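# Move a glass cylinder from cart tray to bench

## Task

Take one graduated cylinder off the cart's top tray and leave it standing upright on the work surface of the shelved bench. Every other cylinder must also finish upright. The task fails if any cylinder tips over or reaches the floor, or if its glass breaks from a drop of more than a few centimetres or a hard knock. At the end the gripper must be open and the robot backed away, so the cylinder stands without the robot's help. The robot itself must not tip over or be left leaning.

## Robot and tools

Robot: a wheeled base that drives forward/back and turns in place (no sideways motion), a lifting column carrying a tilting head and two six-joint arms (left, right), each with a two-finger gripper. Shoulder height S = 0.90 m + column_m. Folded, the robot measures 0.73 m long, 0.62 m wide, S + 0.43 m tall; its front sits 0.40 m ahead of the column.

Frames: base frame has its origin on the floor under the column, midway between the drive wheels; x forward, y left, z up. left_hand and right_hand are reported in this frame as the point where the fingers meet (tips reach 8 mm further). The hand's z axis is the finger direction (quat_wxyz maps (0,0,1) onto it); its y axis runs along the opening. The odometry frame is the base frame as it was when the scene began; base_odometry counts wheel rotation only, so slip looks like travel. Heading is positive leftward, range -3.142 to 3.142.

execute_actions: argument actions is a list holding one action or none (empty returns state and images only). An action may contain base, joints, or both, plus optional speeds. base holds exactly one key: translate_m (a relative drive in metres, forward positive, -3 to 3) or rotate_rad (a relative turn in radians, left/counter-clockwise positive, -3.2 to 3.2). joints is one dictionary for the whole robot, naming joints individually with absolute targets: column_m 0 to 0.8 m; head_tilt_rad -0.61 to 1.308 (0 about level, positive tilts down); for each arm left_/right_joint1_rad -2.879 to 2.879, joint2 0 to 3.141, joint3 0 to 3.019, joint4 -1.692 to 1.57, joint5 -1.57 to 1.57 (positive swings the hand to the robot's right), joint6 -2.094 to 2.094 (positive rolls clockwise viewed from behind), and left_/right_gripper_m 0 to 0.093 m (fingertip gap). Omitted joints may still be driving to earlier targets. speeds lowers top speed for that action: translate_m 0.05 to 0.8 m/s, rotate_rad 0.1 to 1 rad/s (defaults are the maxima); it does not slow the arms. A base move needing more than about 8.7 s at its top speed is rejected; so are unknown keys and out-of-range values, with no motion. cameras picks images: cam_head_left, cam_head_right, cam_left_wrist, cam_right_wrist, nav_camera or all; null/omitted gives all, [] gives none. If a result reports a stop, later motion calls in the same reply are skipped.

wait: seconds 0 to 10; commands nothing, returns state and images. zoom_image: camera plus region [x0, y0, x1, y1] in pixels of that camera's latest full image, at most 504x504. finished_scene: scene number; ends the scene irreversibly and reports success.

Arm geometry: with joint1 at -1.57 (left) or 1.57 (right) and joints 5, 6 at 0, the arm moves in a vertical plane 0.23 m to that side, facing forward. Let a = j2 - 0.35, b = 1.05 + j2 - j3, c = b - j4 (c = 1.57 means fingers straight down). Hand ahead of column: 0.12 + 0.39 sin a + 0.38 cos b + 0.25 cos c; height: S + 0.39 cos a - 0.38 sin b - 0.25 sin c. Example j2, j3, j4 = 0.93, 0.78, 0.14 gives 0.60 m ahead, 0.25 m below S. Real hands sag lower and nearer by up to ~5 cm (~12 cm under heavy or distant load); trust the reported hand positions (1 to 3 cm error). Reach is about 1 m from the shoulder. Below 0.4 m height the base housing blocks hands closer than 0.45 m ahead. Loads up to 0.3 kg are fine 0.6 m ahead, from 0.14 m above to 0.7 m below S, fingers down.

Gripper: fingers 7 cm long; outer width is opening + 1 cm at tips, + 5 cm at base; housing 10 cm wide, 7 cm thick; wrist camera sticks out 11 cm on one side. To grasp, command a gap smaller than the object; "off_target" is then expected, and a reading 0.002 m or more above target means something is held. Small joint changes (under ~0.03 rad, 0.08 for joints 2 and 3) may not move at all; to approach gently, step about 0.05 rad per call from your previous target.

Result lines: base_status and joint_status give each motion's ending: done, off_target, contact_stop (base or column only), time_out, not_followed, or limit_stop_at_motor_heat. "joint command not followed" plus a cause line means a self-collision check withheld an arm's targets; back the moved joints off at least 0.05 rad, or move the other arm. A blocked arm keeps pushing and can overheat; resend its reported positions to relax it. on_its_own lists uncommanded behaviour; "held at" is a held target. turned_by_wheels vs turned_by_imu differing by over ~4% and ≥0.05 rad means a collision or slip. base_tilt is in degrees (forward/right positive). motor_effort covers only left_wheel and right_wheel (percent, peak in brackets). wheel_motors_off = 1 means the wheels are disabled after ~3 s of hard pushing (2 s off). Motor temperatures are listed per arm; MOTOR HOT appears from 85 °C, and at 100 °C that arm drops its load.

Column: descending stops with contact_stop when an arm's load changes (a hand or held object touching down) and may sink up to 0.15 to 0.2 m further; afterward it will not go down until raised 0.2 m. After a wheel stall, reverse 0.05 m before turning.

Cameras: head cameras 672x504 pinhole, wrist cameras 504x504 fisheye, nav_camera low at the front; calibration is approximate.

Avoid: dropping or knocking the glass, pressing the arms into each other, driving into furniture hard, and leaving the cylinder still in the gripper.

Each tool is called after ">>>" in YAML: its name, and indented under it one key for each argument.

## Session

>>> execute_actions:
  actions: []

Scene clock: 0.00 s.
Joint torques (N m, as the arm reports them, + toward a larger angle): no reading
Motor temperatures (°C, as the motors report them): left_arm=[24 26 25 26 24 25] | right_arm=[24 24 25 26 24 22]
base_odometry: x=+0.000 y=+0.000 heading=+0.000 (m, m, rad; odometry frame)
turned_by_wheels: +0.000 (rad since the last result)
turned_by_imu: +0.000 (rad since the last result)
base_tilt: forward=-0.6 right=+0.1 (deg)
base_status: not commanded
joint_positions: column_m=+0.552 head_tilt_rad=+0.871 left_joint1_rad=-1.548 left_joint2_rad=+0.871 left_joint3_rad=+0.396 left_joint4_rad=-0.894 left_joint5_rad=+0.022 left_joint6_rad=-0.089 left_gripper_m=+0.094 right_joint1_rad=+1.552 right_joint2_rad=+0.884 right_joint3_rad=+0.416 right_joint4_rad=-0.925 right_joint5_rad=+0.020 right_joint6_rad=+0.016 right_gripper_m=+0.095
joint_status: not commanded
wheel_motors_off: 0
motor_effort: left_wheel=-1 right_wheel=+5 (%)
left_hand: x=+0.1513 y=+0.2257 z=+1.2425 quat_wxyz=(+0.410, +0.054, -0.910, -0.015) (m; base frame)
right_hand: x=+0.1548 y=-0.2331 z=+1.2446 quat_wxyz=(+0.421, -0.011, -0.907, +0.018) (m; base frame)
pictures: cam_head_left, cam_head_right, cam_left_wrist, cam_right_wrist, nav_camera
Images, in order (width x height): cam_head_left 672x504, cam_head_right 672x504, cam_left_wrist 504x504, cam_right_wrist 504x504, nav_camera 672x504.

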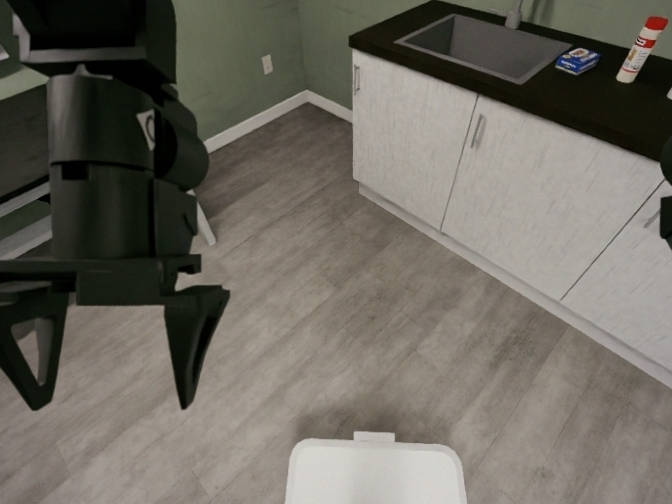

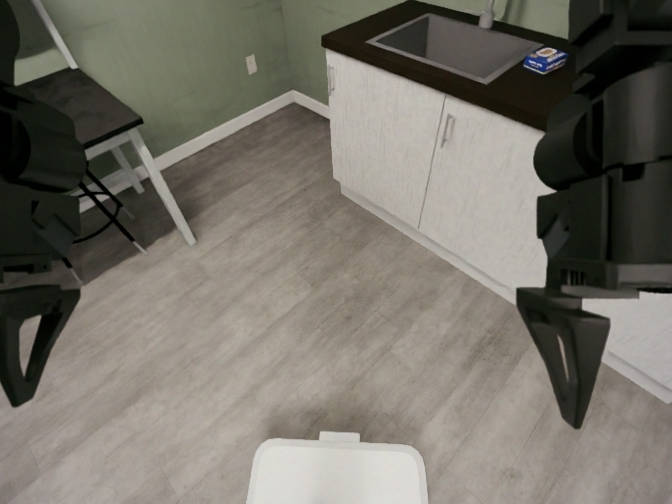

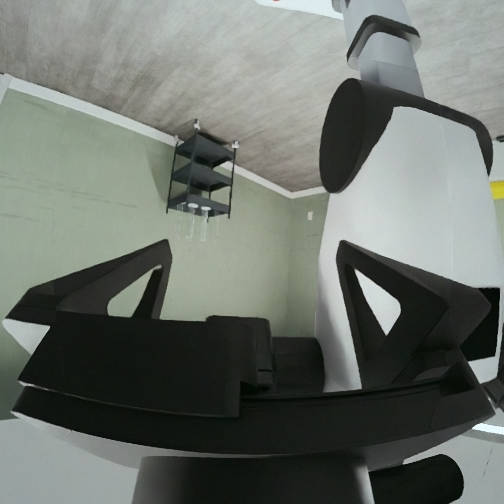

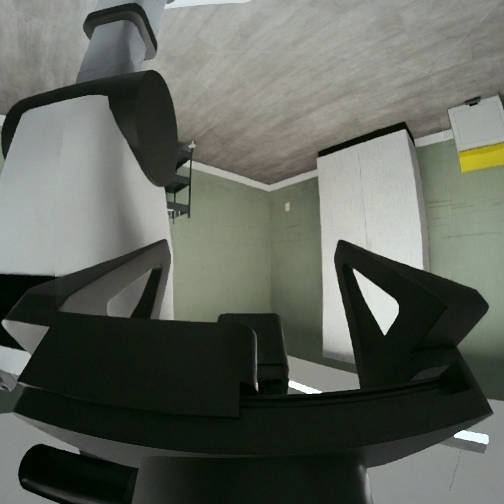

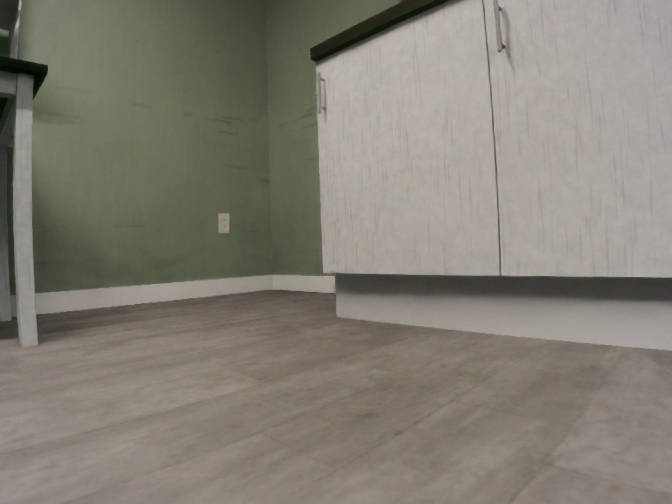

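>>> execute_actions:
  actions:
    - {"base":{"rotate_rad":1.0},"joints":{"head_tilt_rad":0.45}}
  cameras: ["cam_head_left","cam_head_right"]

>>> execute_actions:
  actions:
    - {"base":{"rotate_rad":1.2}}
  cameras: ["cam_head_left","cam_head_right"]

Scene clock: 4.37 s.
Joint torques (N m, as the arm reports them, + toward a larger angle): left_arm=[-0.77 -9.18 -0.57 -1.09  0.09 -0.07] | right_arm=[-0.29 -8.67 -0.89 -1.08  0.03  0.14]
Motor temperatures (°C, as the motors report them): left_arm=[24 26 25 26 24 25] | right_arm=[24 24 25 26 24 22]
base_odometry: x=+0.000 y=+0.000 heading=+0.999 (m, m, rad; odometry frame)
turned_by_wheels: +0.999 (rad since the last result)
turned_by_imu: +1.000 (rad since the last result)
base_tilt: forward=-0.6 right=+0.0 (deg)
base_status: done
joint_positions: column_m=+0.552 head_tilt_rad=+0.469 left_joint1_rad=-1.548 left_joint2_rad=+0.871 left_joint3_rad=+0.396 left_joint4_rad=-0.894 left_joint5_rad=+0.022 left_joint6_rad=-0.089 left_gripper_m=+0.094 right_joint1_rad=+1.552 right_joint2_rad=+0.884 right_joint3_rad=+0.417 right_joint4_rad=-0.925 right_joint5_rad=+0.020 right_joint6_rad=+0.016 right_gripper_m=+0.095
joint_status: all done
wheel_motors_off: 0
motor_effort: left_wheel=-2(26) right_wheel=+4(43) (%)
left_hand: x=+0.1513 y=+0.2257 z=+1.2425 quat_wxyz=(+0.410, +0.054, -0.910, -0.015) (m; base frame)
right_hand: x=+0.1550 y=-0.2331 z=+1.2446 quat_wxyz=(+0.420, -0.011, -0.907, +0.018) (m; base frame)
pictures: cam_head_left, cam_head_right
camera_calibration (this result's frames):
cam_head_left: T_world_to_cam=[[0.0553917, -0.998316, -0.0172181, 0.082432], [-0.464401, -0.0104939, -0.885563, 1.37957], [0.883891, 0.0570489, -0.4642, 0.596239], [0, 0, 0, 1]] pos_world=[0.109097, 0.0627555, 1.49989]
cam_head_right: T_world_to_cam=[[0.0579502, -0.99824, -0.0126016, -0.0366783], [-0.464562, -0.0157918, -0.8854, 1.38021], [0.883642, 0.0571633, -0.464659, 0.597827], [0, 0, 0, 1]] pos_world=[0.115056, -0.0489914, 1.49936]
Images, in order (width x height): cam_head_left 672x504, cam_head_right 672x504.

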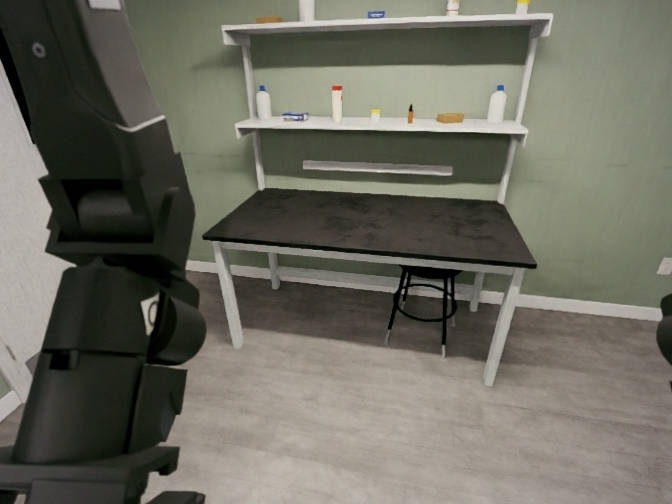

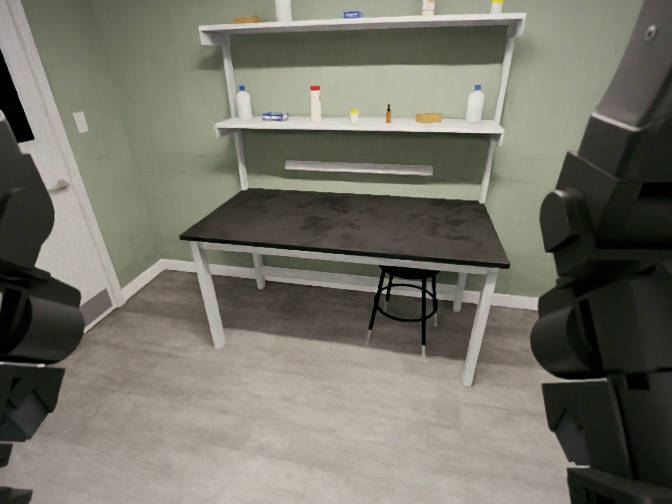

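Scene clock: 7.03 s.
Joint torques (N m, as the arm reports them, + toward a larger angle): left_arm=[-0.74 -9.24 -0.59 -1.06  0.09 -0.07] | right_arm=[-0.32 -8.66 -0.83 -1.06  0.04  0.14]
Motor temperatures (°C, as the motors report them): left_arm=[24 26 25 26 24 25] | right_arm=[24 24 25 26 24 22]
base_odometry: x=+0.000 y=+0.000 heading=+2.199 (m, m, rad; odometry frame)
turned_by_wheels: +1.199 (rad since the last result)
turned_by_imu: +1.202 (rad since the last result)
base_tilt: forward=-0.6 right=+0.0 (deg)
base_status: done
joint_positions: column_m=+0.552 head_tilt_rad=+0.469 left_joint1_rad=-1.548 left_joint2_rad=+0.871 left_joint3_rad=+0.396 left_joint4_rad=-0.894 left_joint5_rad=+0.022 left_joint6_rad=-0.089 left_gripper_m=+0.094 right_joint1_rad=+1.552 right_joint2_rad=+0.884 right_joint3_rad=+0.417 right_joint4_rad=-0.925 right_joint5_rad=+0.020 right_joint6_rad=+0.016 right_gripper_m=+0.095
joint_status: not commanded
wheel_motors_off: 0
motor_effort: left_wheel=-1(26) right_wheel=+3(28) (%)
left_hand: x=+0.1513 y=+0.2257 z=+1.2425 quat_wxyz=(+0.410, +0.054, -0.910, -0.015) (m; base frame)
right_hand: x=+0.1550 y=-0.2331 z=+1.2446 quat_wxyz=(+0.420, -0.011, -0.907, +0.018) (m; base frame)
pictures: cam_head_left, cam_head_right
camera_calibration (this result's frames):
cam_head_left: T_world_to_cam=[[0.055392, -0.998316, -0.0172171, 0.0824305], [-0.464386, -0.0104939, -0.885571, 1.37958], [0.883899, 0.0570489, -0.464185, 0.596215], [0, 0, 0, 1]] pos_world=[0.109098, 0.0627555, 1.49989]
cam_head_right: T_world_to_cam=[[0.0579504, -0.99824, -0.0126006, -0.0366798], [-0.464546, -0.0157918, -0.885408, 1.38023], [0.883651, 0.0571633, -0.464644, 0.597802], [0, 0, 0, 1]] pos_world=[0.115056, -0.0489914, 1.49937]
Images, in order (width x height): cam_head_left 672x504, cam_head_right 672x504.

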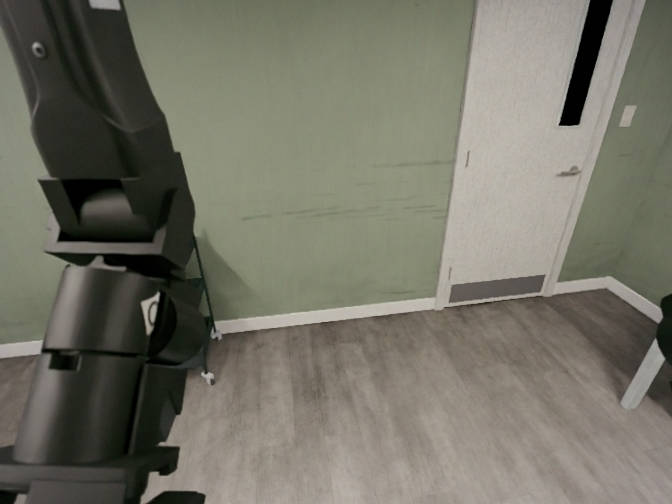

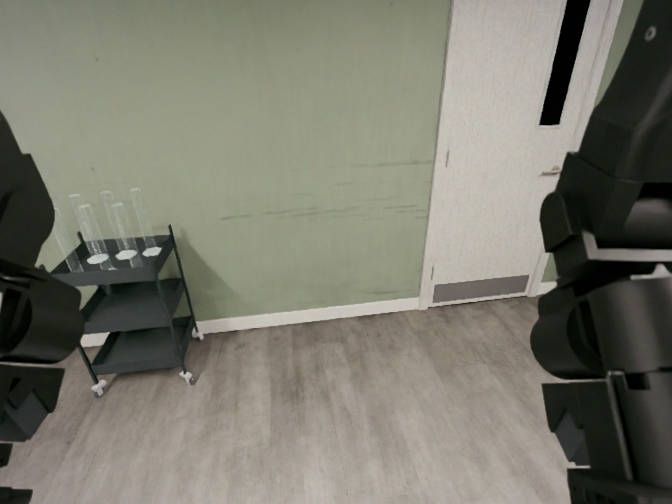

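>>> execute_actions:
  actions:
    - {"base":{"rotate_rad":1.1}}
  cameras: []

>>> execute_actions:
  actions:
    - {"base":{"translate_m":0.95}}
  cameras: []

>>> execute_actions:
  actions:
    - {"base":{"rotate_rad":-0.88},"joints":{"head_tilt_rad":0.7}}
  cameras: ["cam_head_left","cam_head_right"]

Scene clock: 13.50 s.
Joint torques (N m, as the arm reports them, + toward a larger angle): left_arm=[-0.76 -9.17 -0.6  -1.08  0.09 -0.07] | right_arm=[-0.27 -8.73 -0.9  -1.08  0.04  0.14]
Motor temperatures (°C, as the motors report them): left_arm=[24 26 25 26 24 25] | right_arm=[24 25 25 26 24 22]
base_odometry: x=+0.000 y=+0.000 heading=-2.985 (m, m, rad; odometry frame)
turned_by_wheels: +1.099 (rad since the last result)
turned_by_imu: +1.102 (rad since the last result)
base_tilt: forward=-0.6 right=+0.0 (deg)
base_status: done
joint_positions: column_m=+0.552 head_tilt_rad=+0.469 left_joint1_rad=-1.548 left_joint2_rad=+0.871 left_joint3_rad=+0.396 left_joint4_rad=-0.894 left_joint5_rad=+0.022 left_joint6_rad=-0.089 left_gripper_m=+0.094 right_joint1_rad=+1.552 right_joint2_rad=+0.884 right_joint3_rad=+0.417 right_joint4_rad=-0.925 right_joint5_rad=+0.020 right_joint6_rad=+0.016 right_gripper_m=+0.095
joint_status: not commanded
wheel_motors_off: 0
motor_effort: left_wheel=-2(24) right_wheel=+4(27) (%)
left_hand: x=+0.1513 y=+0.2257 z=+1.2425 quat_wxyz=(+0.410, +0.054, -0.910, -0.015) (m; base frame)
right_hand: x=+0.1550 y=-0.2331 z=+1.2446 quat_wxyz=(+0.420, -0.011, -0.907, +0.018) (m; base frame)
pictures: none
No camera images: the call's "cameras" was empty. Leave "cameras" out to get every camera's image.

Scene clock: 16.73 s.
Joint torques (N m, as the arm reports them, + toward a larger angle): left_arm=[-0.76 -9.17 -0.76 -1.07  0.09 -0.07] | right_arm=[-0.26 -8.48 -0.98 -1.08  0.03  0.14]
Motor temperatures (°C, as the motors report them): left_arm=[24 26 25 26 24 25] | right_arm=[24 25 25 26 24 22]
base_odometry: x=-0.938 y=-0.148 heading=-2.985 (m, m, rad; odometry frame)
turned_by_wheels: +0.000 (rad since the last result)
turned_by_imu: +0.002 (rad since the last result)
base_tilt: forward=-0.6 right=+0.0 (deg)
base_status: done
joint_positions: column_m=+0.552 head_tilt_rad=+0.468 left_joint1_rad=-1.548 left_joint2_rad=+0.871 left_joint3_rad=+0.398 left_joint4_rad=-0.894 left_joint5_rad=+0.022 left_joint6_rad=-0.089 left_gripper_m=+0.094 right_joint1_rad=+1.552 right_joint2_rad=+0.884 right_joint3_rad=+0.418 right_joint4_rad=-0.925 right_joint5_rad=+0.020 right_joint6_rad=+0.016 right_gripper_m=+0.095
joint_status: not commanded
wheel_motors_off: 0
motor_effort: left_wheel=+3(46) right_wheel=-1(56) (%)
left_hand: x=+0.1524 y=+0.2257 z=+1.2421 quat_wxyz=(+0.409, +0.054, -0.911, -0.015) (m; base frame)
right_hand: x=+0.1556 y=-0.2331 z=+1.2444 quat_wxyz=(+0.420, -0.011, -0.907, +0.018) (m; base frame)
pictures: none
No camera images: the call's "cameras" was empty. Leave "cameras" out to get every camera's image.

Scene clock: 19.07 s.
Joint torques (N m, as the arm reports them, + toward a larger angle): left_arm=[-0.78 -9.21 -0.73 -1.08  0.09 -0.07] | right_arm=[-0.29 -8.69 -0.97 -1.07  0.03  0.15]
Motor temperatures (°C, as the motors report them): left_arm=[24 26 25 26 24 25] | right_arm=[24 25 25 26 24 22]
base_odometry: x=-0.938 y=-0.148 heading=+2.419 (m, m, rad; odometry frame)
turned_by_wheels: -0.879 (rad since the last result)
turned_by_imu: -0.877 (rad since the last result)
base_tilt: forward=-0.6 right=+0.0 (deg)
base_status: done
joint_positions: column_m=+0.552 head_tilt_rad=+0.703 left_joint1_rad=-1.548 left_joint2_rad=+0.871 left_joint3_rad=+0.397 left_joint4_rad=-0.894 left_joint5_rad=+0.022 left_joint6_rad=-0.089 left_gripper_m=+0.094 right_joint1_rad=+1.552 right_joint2_rad=+0.884 right_joint3_rad=+0.418 right_joint4_rad=-0.925 right_joint5_rad=+0.020 right_joint6_rad=+0.016 right_gripper_m=+0.095
joint_status: all done
wheel_motors_off: 0
motor_effort: left_wheel=+2(32) right_wheel=-3(49) (%)
left_hand: x=+0.1521 y=+0.2257 z=+1.2422 quat_wxyz=(+0.409, +0.054, -0.911, -0.015) (m; base frame)
right_hand: x=+0.1556 y=-0.2331 z=+1.2444 quat_wxyz=(+0.420, -0.011, -0.907, +0.018) (m; base frame)
pictures: cam_head_left, cam_head_right
camera_calibration (this result's frames):
cam_head_left: T_world_to_cam=[[0.0498905, -0.998316, -0.0295911, 0.101734], [-0.65706, -0.0104939, -0.753765, 1.18653], [0.752186, 0.0570489, -0.656477, 0.898504], [0, 0, 0, 1]] pos_world=[0.0987024, 0.0627555, 1.48722]
cam_head_right: T_world_to_cam=[[0.0534496, -0.99824, -0.0256936, -0.0163205], [-0.657178, -0.0157918, -0.75357, 1.18712], [0.751837, 0.0571633, -0.656866, 0.899988], [0, 0, 0, 1]] pos_world=[0.104376, -0.0489914, 1.48533]
Images, in order (width x height): cam_head_left 672x504, cam_head_right 672x504.

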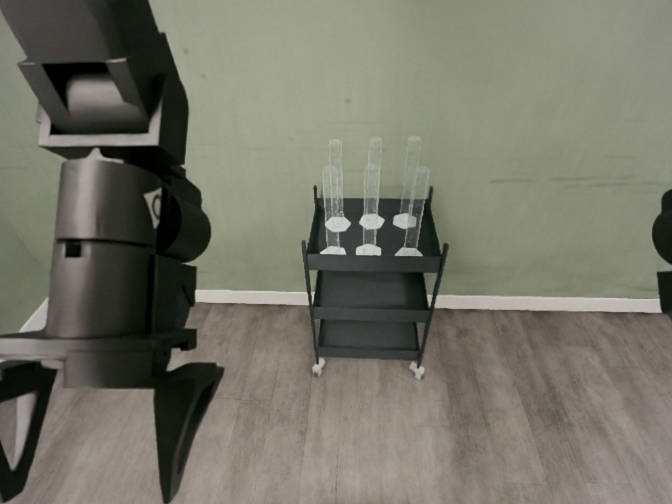

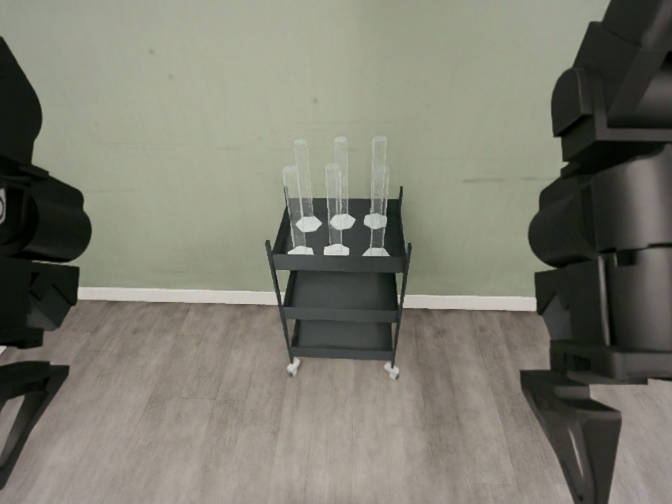

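>>> execute_actions:
  actions:
    - {"base":{"rotate_rad":0.115},"joints":{"column_m":0.75,"head_tilt_rad":0.9,"right_joint1_rad":1.57,"right_joint2_rad":1.35,"right_joint3_rad":1.10,"right_joint4_rad":-0.27,"right_joint5_rad":0,"right_joint6_rad":0,"right_gripper_m":0.075}}
  cameras: []

>>> execute_actions:
  actions:
    - {"base":{"translate_m":0.40},"speeds":{"translate_m":0.3}}
  cameras: ["cam_head_left","cam_head_right","cam_right_wrist"]

Scene clock: 29.53 s.
Joint torques (N m, as the arm reports them, + toward a larger angle): left_arm=[-0.74 -9.25 -0.68 -1.07  0.09 -0.07] | right_arm=[  0.23 -17.21   2.49   1.04  -0.11   0.05]
Motor temperatures (°C, as the motors report them): left_arm=[24 26 25 26 24 25] | right_arm=[24 25 25 26 24 22]
base_odometry: x=-0.938 y=-0.148 heading=+2.533 (m, m, rad; odometry frame)
turned_by_wheels: +0.114 (rad since the last result)
turned_by_imu: +0.116 (rad since the last result)
base_tilt: forward=-0.6 right=+0.0 (deg)
base_status: done
joint_positions: column_m=+0.750 head_tilt_rad=+0.901 left_joint1_rad=-1.548 left_joint2_rad=+0.871 left_joint3_rad=+0.396 left_joint4_rad=-0.894 left_joint5_rad=+0.022 left_joint6_rad=-0.089 left_gripper_m=+0.094 right_joint1_rad=+1.563 right_joint2_rad=+1.351 right_joint3_rad=+1.102 right_joint4_rad=-0.275 right_joint5_rad=+0.003 right_joint6_rad=+0.008 right_gripper_m=+0.075
joint_status: all done
wheel_motors_off: 0
motor_effort: left_wheel=-5(17) right_wheel=+6(28) (%)
left_hand: x=+0.1517 y=+0.2257 z=+1.4405 quat_wxyz=(+0.409, +0.054, -0.911, -0.015) (m; base frame)
right_hand: x=+0.5518 y=-0.2307 z=+1.2448 quat_wxyz=(+0.000, -0.006, -1.000, +0.005) (m; base frame)
pictures: none
No camera images: the call's "cameras" was empty. Leave "cameras" out to get every camera's image.

Scene clock: 32.10 s.
Joint torques (N m, as the arm reports them, + toward a larger angle): left_arm=[-0.77 -9.18 -0.61 -1.09  0.09 -0.07] | right_arm=[  0.22 -17.08   2.83   1.04  -0.1    0.05]
Motor temperatures (°C, as the motors report them): left_arm=[24 26 25 26 24 25] | right_arm=[24 25 25 26 24 22]
base_odometry: x=-1.267 y=+0.081 heading=+2.532 (m, m, rad; odometry frame)
turned_by_wheels: -0.001 (rad since the last result)
turned_by_imu: +0.000 (rad since the last result)
base_tilt: forward=-0.6 right=+0.0 (deg)
base_status: done
joint_positions: column_m=+0.750 head_tilt_rad=+0.902 left_joint1_rad=-1.548 left_joint2_rad=+0.871 left_joint3_rad=+0.396 left_joint4_rad=-0.894 left_joint5_rad=+0.022 left_joint6_rad=-0.089 left_gripper_m=+0.094 right_joint1_rad=+1.563 right_joint2_rad=+1.351 right_joint3_rad=+1.096 right_joint4_rad=-0.275 right_joint5_rad=+0.003 right_joint6_rad=+0.008 right_gripper_m=+0.075
joint_status: not commanded
wheel_motors_off: 0
motor_effort: left_wheel=+0(42) right_wheel=+1(62) (%)
left_hand: x=+0.1513 y=+0.2257 z=+1.4406 quat_wxyz=(+0.410, +0.054, -0.910, -0.015) (m; base frame)
right_hand: x=+0.5483 y=-0.2307 z=+1.2442 quat_wxyz=(+0.003, -0.006, -1.000, +0.005) (m; base frame)
pictures: cam_head_left, cam_head_right, cam_right_wrist
camera_calibration (this result's frames):
cam_head_left: T_world_to_cam=[[0.0430566, -0.998316, -0.0388694, 0.124045], [-0.793096, -0.0104939, -0.609006, 1.09138], [0.607573, 0.0570489, -0.792212, 1.27142], [0, 0, 0, 1]] pos_world=[0.0877469, 0.0627555, 1.67672]
cam_head_right: T_world_to_cam=[[0.0473159, -0.99824, -0.0357524, 0.00653779], [-0.793173, -0.0157918, -0.608791, 1.0919], [0.607155, 0.0571633, -0.792525, 1.27286], [0, 0, 0, 1]] pos_world=[0.0929349, -0.0489914, 1.67374]
cam_right_wrist: T_world_to_cam=[[-0.0135432, -0.999906, 0.00197119, -0.227676], [-0.801789, 0.0120377, 0.597485, -0.295168], [-0.597453, 0.00651138, -0.801877, 1.45022], [0, 0, 0, 1]] pos_world=[0.626692, -0.233544, 1.3397]
Images, in order (width x height): cam_head_left 672x504, cam_head_right 672x504, cam_right_wrist 504x504.

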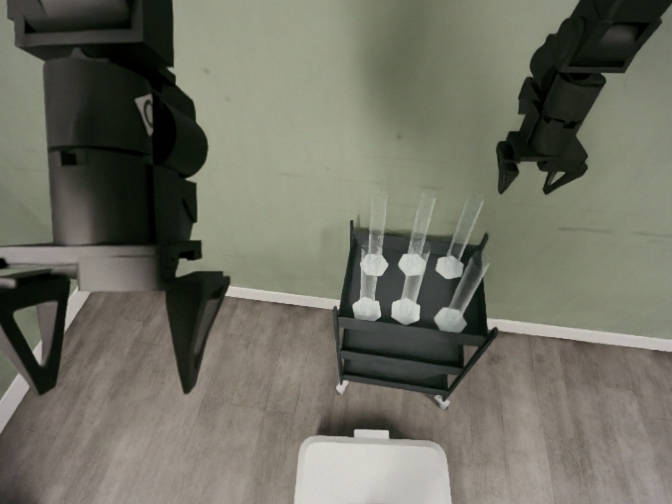

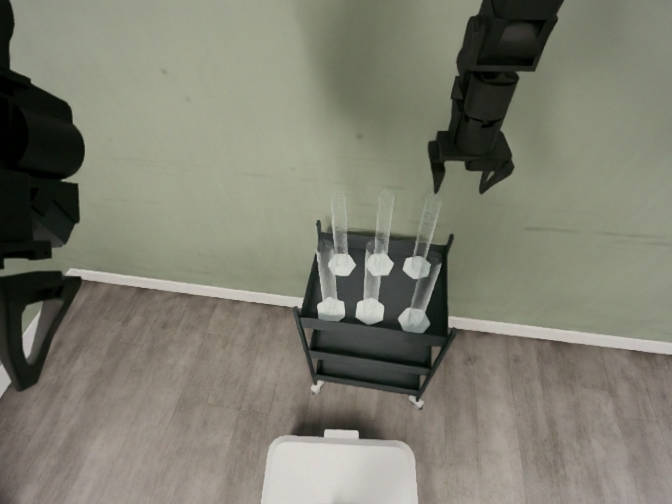

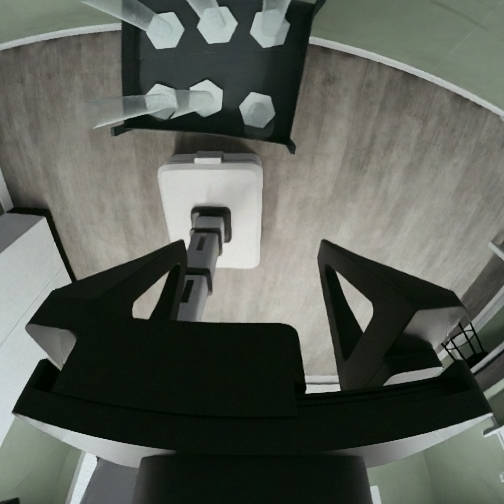

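>>> execute_actions:
  actions:
    - {"base":{"translate_m":0.03},"joints":{"column_m":0.62}}
  cameras: ["cam_head_left","cam_head_right","cam_right_wrist"]

Scene clock: 37.80 s.
Joint torques (N m, as the arm reports them, + toward a larger angle): left_arm=[-0.74 -9.16 -0.61 -1.06  0.09 -0.07] | right_arm=[  0.23 -16.99   2.76   1.02  -0.11   0.05]
Motor temperatures (°C, as the motors report them): left_arm=[24 26 25 26 24 25] | right_arm=[24 25 25 26 24 22]
base_odometry: x=-1.291 y=+0.098 heading=+2.531 (m, m, rad; odometry frame)
turned_by_wheels: -0.001 (rad since the last result)
turned_by_imu: +0.001 (rad since the last result)
base_tilt: forward=-0.6 right=+0.0 (deg)
base_status: done
joint_positions: column_m=+0.620 head_tilt_rad=+0.902 left_joint1_rad=-1.548 left_joint2_rad=+0.871 left_joint3_rad=+0.396 left_joint4_rad=-0.894 left_joint5_rad=+0.022 left_joint6_rad=-0.089 left_gripper_m=+0.094 right_joint1_rad=+1.563 right_joint2_rad=+1.350 right_joint3_rad=+1.097 right_joint4_rad=-0.275 right_joint5_rad=+0.003 right_joint6_rad=+0.008 right_gripper_m=+0.075
joint_status: all done
wheel_motors_off: 0
motor_effort: left_wheel=-2(36) right_wheel=+2(36) (%)
left_hand: x=+0.1513 y=+0.2257 z=+1.3107 quat_wxyz=(+0.410, +0.054, -0.910, -0.015) (m; base frame)
right_hand: x=+0.5493 y=-0.2307 z=+1.1149 quat_wxyz=(+0.002, -0.006, -1.000, +0.005) (m; base frame)
pictures: cam_head_left, cam_head_right, cam_right_wrist
camera_calibration (this result's frames):
cam_head_left: T_world_to_cam=[[0.0430529, -0.998316, -0.0388734, 0.119004], [-0.793153, -0.0104939, -0.608933, 1.01219], [0.607499, 0.0570489, -0.792269, 1.16865], [0, 0, 0, 1]] pos_world=[0.0877414, 0.0627555, 1.54686]
cam_head_right: T_world_to_cam=[[0.0473126, -0.99824, -0.0357568, 0.00190256], [-0.79323, -0.0157918, -0.608717, 1.01273], [0.607081, 0.0571633, -0.792581, 1.17004], [0, 0, 0, 1]] pos_world=[0.0929291, -0.0489914, 1.54389]
cam_right_wrist: T_world_to_cam=[[-0.0135336, -0.999907, 0.00195309, -0.227393], [-0.802928, 0.0120315, 0.595955, -0.21484], [-0.595923, 0.0064972, -0.803015, 1.34753], [0, 0, 0, 1]] pos_world=[0.627444, -0.233542, 1.21056]
Images, in order (width x height): cam_head_left 672x504, cam_head_right 672x504, cam_right_wrist 504x504.

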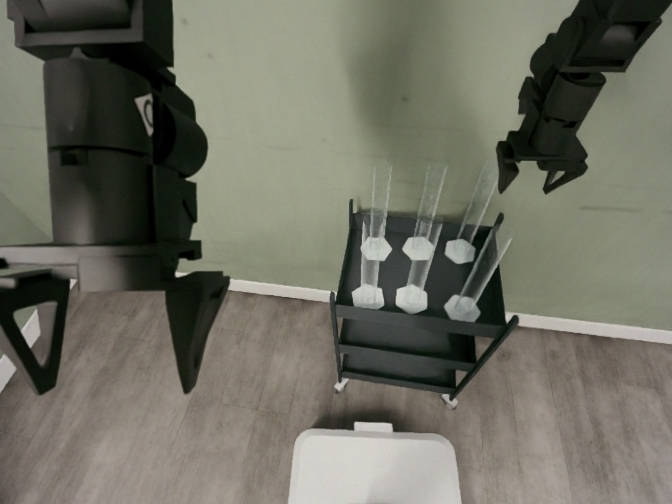

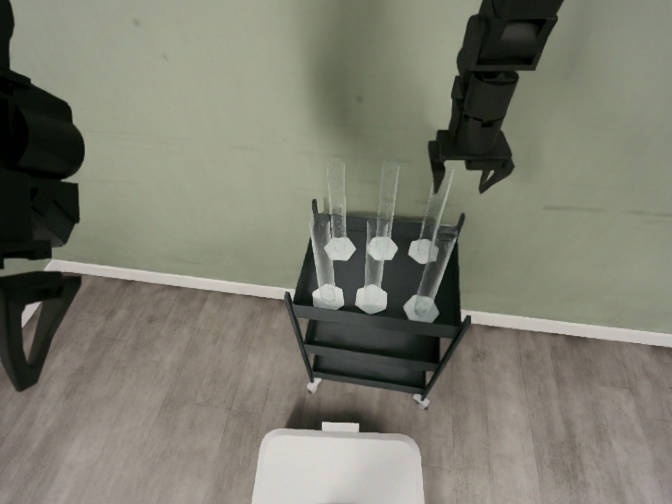

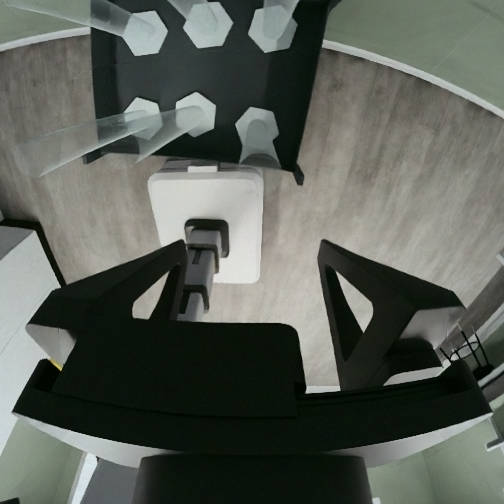

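>>> execute_actions:
  actions:
    - {"base":{"translate_m":0.018},"joints":{"column_m":0.56}}
  cameras: ["cam_head_right","cam_right_wrist"]

Scene clock: 41.90 s.
Joint torques (N m, as the arm reports them, + toward a larger angle): left_arm=[-0.75 -9.17 -0.6  -1.08  0.09 -0.07] | right_arm=[  0.28 -16.8    2.74   1.05  -0.11   0.04]
Motor temperatures (°C, as the motors report them): left_arm=[24 26 25 26 24 25] | right_arm=[24 25 25 26 24 22]
base_odometry: x=-1.306 y=+0.108 heading=+2.531 (m, m, rad; odometry frame)
turned_by_wheels: +0.000 (rad since the last result)
turned_by_imu: +0.001 (rad since the last result)
base_tilt: forward=-0.6 right=+0.0 (deg)
base_status: done
joint_positions: column_m=+0.560 head_tilt_rad=+0.902 left_joint1_rad=-1.548 left_joint2_rad=+0.871 left_joint3_rad=+0.396 left_joint4_rad=-0.894 left_joint5_rad=+0.022 left_joint6_rad=-0.089 left_gripper_m=+0.094 right_joint1_rad=+1.563 right_joint2_rad=+1.349 right_joint3_rad=+1.097 right_joint4_rad=-0.275 right_joint5_rad=+0.003 right_joint6_rad=+0.008 right_gripper_m=+0.075
joint_status: all done
wheel_motors_off: 0
motor_effort: left_wheel=+0(34) right_wheel=+1(33) (%)
left_hand: x=+0.1513 y=+0.2257 z=+1.2507 quat_wxyz=(+0.410, +0.054, -0.910, -0.015) (m; base frame)
right_hand: x=+0.5502 y=-0.2307 z=+1.0555 quat_wxyz=(+0.001, -0.006, -1.000, +0.005) (m; base frame)
pictures: cam_head_right, cam_right_wrist
camera_calibration (this result's frames):
cam_head_right: T_world_to_cam=[[0.0473101, -0.99824, -0.0357601, -0.000237751], [-0.793272, -0.0157918, -0.608662, 0.976123], [0.607026, 0.0571633, -0.792623, 1.12255], [0, 0, 0, 1]] pos_world=[0.0929248, -0.0489914, 1.48388]
cam_right_wrist: T_world_to_cam=[[-0.0135239, -0.999907, 0.00193501, -0.227251], [-0.804063, 0.0120254, 0.594422, -0.176426], [-0.59439, 0.00648304, -0.804151, 1.30071], [0, 0, 0, 1]] pos_world=[0.628196, -0.23354, 1.15128]
Images, in order (width x height): cam_head_right 672x504, cam_right_wrist 504x504.

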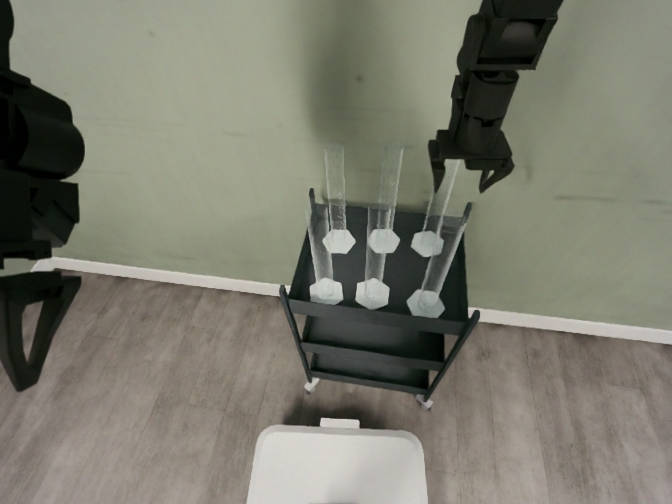

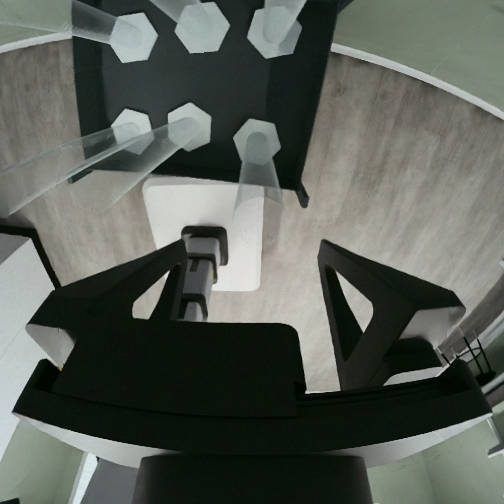

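>>> execute_actions:
  actions:
    - {"joints":{"column_m":0.50}}
  cameras: ["cam_head_right","cam_right_wrist"]

>>> zoom_image:
  camera: "cam_right_wrist"
  region: [130,130,390,390]

>>> zoom_image:
  camera: "cam_head_right"
  region: [380,120,560,300]

Scene clock: 45.50 s.
Joint torques (N m, as the arm reports them, + toward a larger angle): left_arm=[-0.77 -9.18 -0.56 -1.07  0.09 -0.07] | right_arm=[  0.31 -17.01   2.78   1.02  -0.11   0.04]
Motor temperatures (°C, as the motors report them): left_arm=[24 26 25 26 24 25] | right_arm=[24 26 25 26 24 22]
base_odometry: x=-1.306 y=+0.108 heading=+2.531 (m, m, rad; odometry frame)
turned_by_wheels: +0.000 (rad since the last result)
turned_by_imu: +0.001 (rad since the last result)
base_tilt: forward=-0.6 right=-0.1 (deg)
base_status: not commanded
joint_positions: column_m=+0.500 head_tilt_rad=+0.902 left_joint1_rad=-1.548 left_joint2_rad=+0.871 left_joint3_rad=+0.396 left_joint4_rad=-0.894 left_joint5_rad=+0.022 left_joint6_rad=-0.089 left_gripper_m=+0.094 right_joint1_rad=+1.563 right_joint2_rad=+1.349 right_joint3_rad=+1.097 right_joint4_rad=-0.275 right_joint5_rad=+0.003 right_joint6_rad=+0.008 right_gripper_m=+0.075
joint_status: all done
wheel_motors_off: 0
motor_effort: left_wheel=-2(0) right_wheel=+0(1) (%)
left_hand: x=+0.1513 y=+0.2257 z=+1.1907 quat_wxyz=(+0.410, +0.054, -0.910, -0.015) (m; base frame)
right_hand: x=+0.5502 y=-0.2307 z=+0.9955 quat_wxyz=(+0.001, -0.006, -1.000, +0.005) (m; base frame)
pictures: cam_head_right, cam_right_wrist
camera_calibration (this result's frames):
cam_head_right: T_world_to_cam=[[0.0473101, -0.99824, -0.0357601, -0.00238332], [-0.793272, -0.0157918, -0.608662, 0.939604], [0.607026, 0.0571633, -0.792623, 1.075], [0, 0, 0, 1]] pos_world=[0.0929248, -0.0489914, 1.42388]
cam_right_wrist: T_world_to_cam=[[-0.0135239, -0.999907, 0.00193501, -0.227134], [-0.804063, 0.0120254, 0.594422, -0.140761], [-0.59439, 0.00648304, -0.804151, 1.25246], [0, 0, 0, 1]] pos_world=[0.628196, -0.23354, 1.09128]
Images, in order (width x height): cam_head_right 672x504, cam_right_wrist 504x504.

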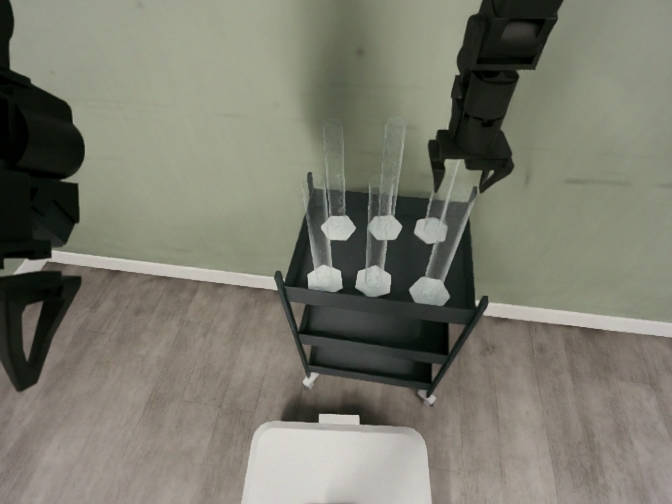

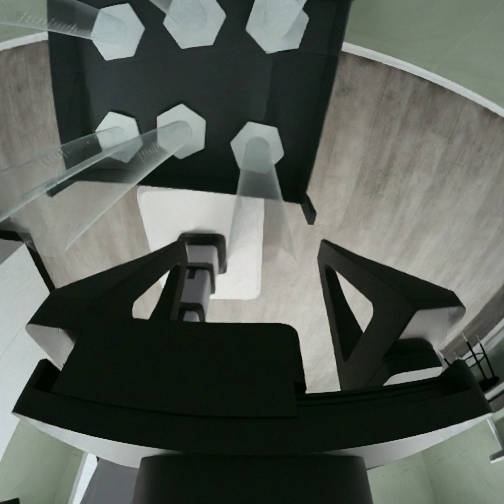

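Region (130, 130, 390, 390) of cam_right_wrist's 504x504 image, scaled by 1.938, with more detail than that image has.

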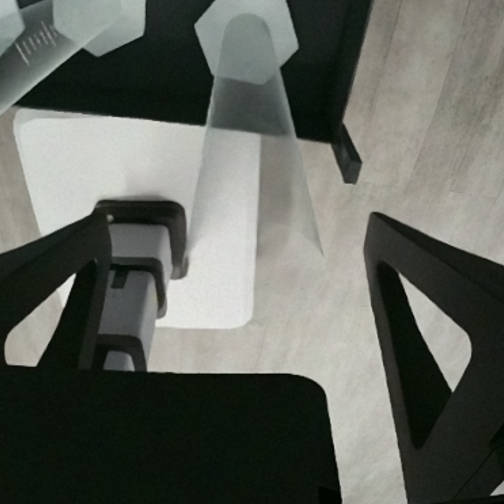

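Region (380, 120, 560, 300) of cam_head_right's 672x504 image, scaled by 2.800, with more detail than that image has.

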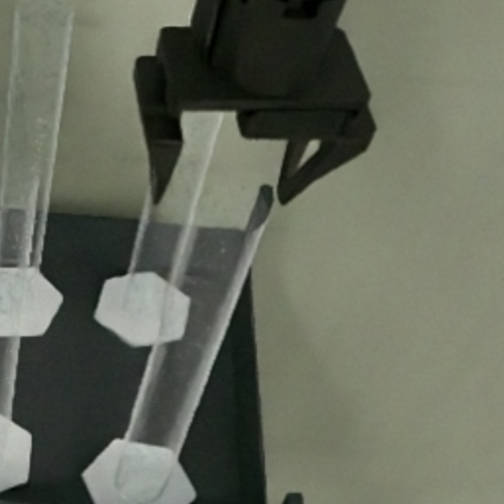

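>>> execute_actions:
  actions:
    - {"base":{"translate_m":-0.012},"joints":{"column_m":0.46}}
  cameras: ["cam_head_right","cam_right_wrist"]

>>> zoom_image:
  camera: "cam_right_wrist"
  region: [130,130,390,390]

>>> zoom_image:
  camera: "cam_head_right"
  region: [380,100,560,280]

Scene clock: 49.80 s.
Joint torques (N m, as the arm reports them, + toward a larger angle): left_arm=[-0.78 -9.1  -0.45 -1.07  0.09 -0.07] | right_arm=[  0.27 -16.88   2.89   1.04  -0.1    0.05]
Motor temperatures (°C, as the motors report them): left_arm=[24 26 25 26 24 25] | right_arm=[24 26 25 26 24 22]
base_odometry: x=-1.296 y=+0.101 heading=+2.531 (m, m, rad; odometry frame)
turned_by_wheels: +0.000 (rad since the last result)
turned_by_imu: +0.001 (rad since the last result)
base_tilt: forward=-0.6 right=+0.0 (deg)
base_status: done
joint_positions: column_m=+0.460 head_tilt_rad=+0.902 left_joint1_rad=-1.548 left_joint2_rad=+0.870 left_joint3_rad=+0.394 left_joint4_rad=-0.894 left_joint5_rad=+0.022 left_joint6_rad=-0.089 left_gripper_m=+0.094 right_joint1_rad=+1.563 right_joint2_rad=+1.349 right_joint3_rad=+1.096 right_joint4_rad=-0.275 right_joint5_rad=+0.003 right_joint6_rad=+0.008 right_gripper_m=+0.075
joint_status: all done
wheel_motors_off: 0
motor_effort: left_wheel=+1(29) right_wheel=+0(32) (%)
left_hand: x=+0.1504 y=+0.2257 z=+1.1510 quat_wxyz=(+0.410, +0.054, -0.910, -0.015) (m; base frame)
right_hand: x=+0.5495 y=-0.2307 z=+0.9553 quat_wxyz=(+0.002, -0.006, -1.000, +0.005) (m; base frame)
pictures: cam_head_right, cam_right_wrist
camera_calibration (this result's frames):
cam_head_right: T_world_to_cam=[[0.0473041, -0.99824, -0.035768, -0.0038025], [-0.793375, -0.0157918, -0.608528, 0.915059], [0.606893, 0.0571633, -0.792726, 1.04343], [0, 0, 0, 1]] pos_world=[0.0929143, -0.0489914, 1.38386]
cam_right_wrist: T_world_to_cam=[[-0.0135297, -0.999907, 0.00194585, -0.227071], [-0.803382, 0.0120291, 0.595342, -0.118722], [-0.59531, 0.00649154, -0.80347, 1.21962], [0, 0, 0, 1]] pos_world=[0.627603, -0.233539, 1.05105]
Images, in order (width x height): cam_head_right 672x504, cam_right_wrist 504x504.

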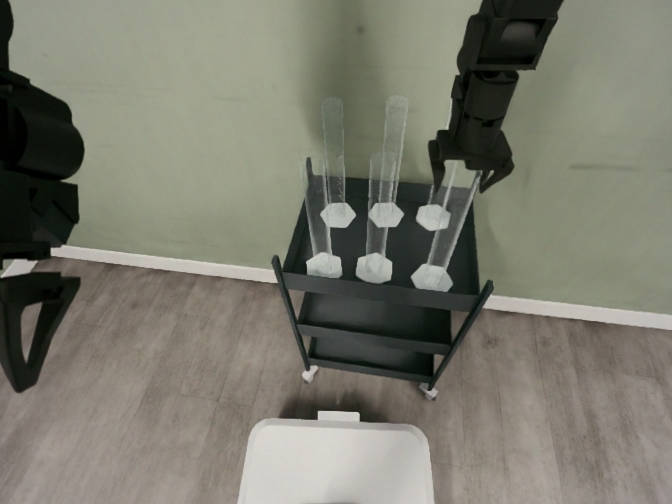

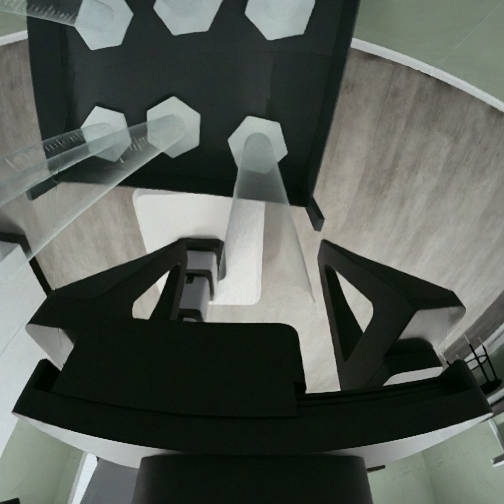

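Region (130, 130, 390, 390) of cam_right_wrist's 504x504 image, scaled by 1.938, with more detail than that image has.

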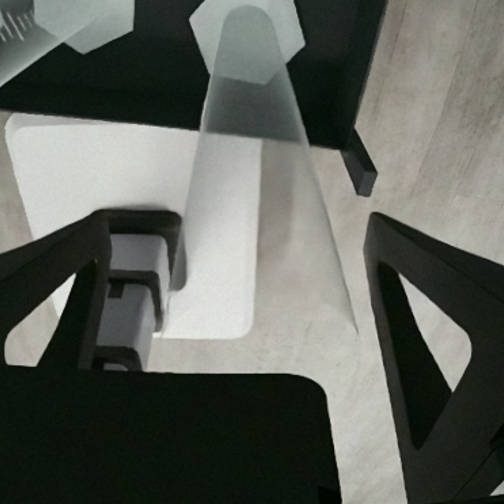

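Region (380, 100, 560, 280) of cam_head_right's 672x504 image, scaled by 2.800, with more detail than that image has.

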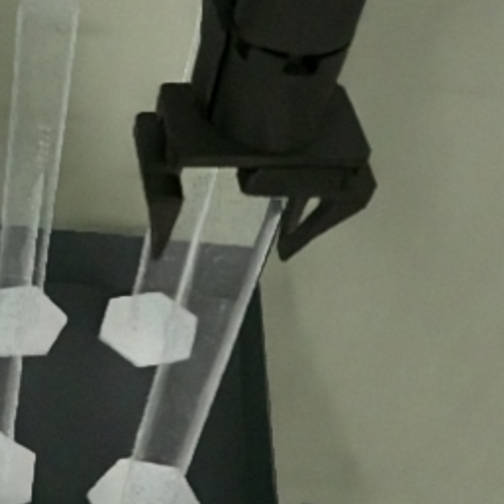

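>>> execute_actions:
  actions:
    - {"base":{"rotate_rad":-0.013},"joints":{"column_m":0.44},"speeds":{"rotate_rad":0.1}}
  cameras: ["cam_right_wrist"]

>>> zoom_image:
  camera: "cam_right_wrist"
  region: [130,130,390,390]

Scene clock: 53.73 s.
Joint torques (N m, as the arm reports them, + toward a larger angle): left_arm=[-0.74 -9.14 -0.53 -1.07  0.09 -0.06] | right_arm=[  0.09 -17.     2.85   1.04  -0.09   0.05]
Motor temperatures (°C, as the motors report them): left_arm=[24 26 25 26 24 25] | right_arm=[24 26 25 26 24 22]
base_odometry: x=-1.296 y=+0.101 heading=+2.519 (m, m, rad; odometry frame)
turned_by_wheels: -0.012 (rad since the last result)
turned_by_imu: -0.011 (rad since the last result)
base_tilt: forward=-0.6 right=+0.0 (deg)
base_status: done
joint_positions: column_m=+0.440 head_tilt_rad=+0.902 left_joint1_rad=-1.548 left_joint2_rad=+0.870 left_joint3_rad=+0.395 left_joint4_rad=-0.894 left_joint5_rad=+0.022 left_joint6_rad=-0.089 left_gripper_m=+0.094 right_joint1_rad=+1.565 right_joint2_rad=+1.349 right_joint3_rad=+1.096 right_joint4_rad=-0.275 right_joint5_rad=+0.002 right_joint6_rad=+0.008 right_gripper_m=+0.075
joint_status: all done
wheel_motors_off: 0
motor_effort: left_wheel=+2(31) right_wheel=-1(33) (%)
left_hand: x=+0.1508 y=+0.2257 z=+1.1309 quat_wxyz=(+0.410, +0.054, -0.910, -0.015) (m; base frame)
right_hand: x=+0.5495 y=-0.2290 z=+0.9353 quat_wxyz=(+0.002, -0.005, -1.000, +0.003) (m; base frame)
pictures: cam_right_wrist
camera_calibration (this result's frames):
cam_right_wrist: T_world_to_cam=[[-0.0121961, -0.999925, -0.000747983, -0.223617], [-0.803397, 0.00935365, 0.59537, -0.107444], [-0.595318, 0.00786209, -0.803451, 1.20383], [0, 0, 0, 1]] pos_world=[0.627614, -0.23206, 1.03102]
Images, in order (width x height): cam_right_wrist 504x504.

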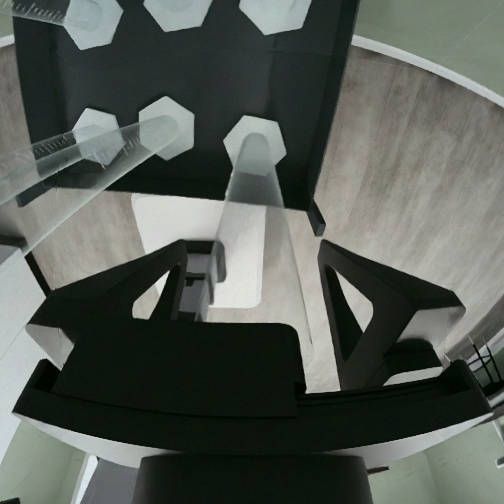

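Region (130, 130, 390, 390) of cam_right_wrist's 504x504 image, scaled by 1.938, with more detail than that image has.

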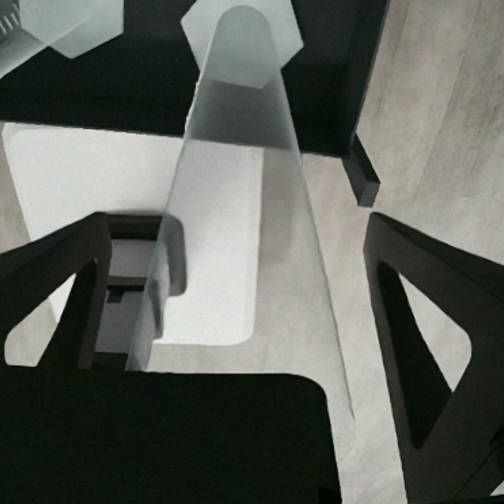

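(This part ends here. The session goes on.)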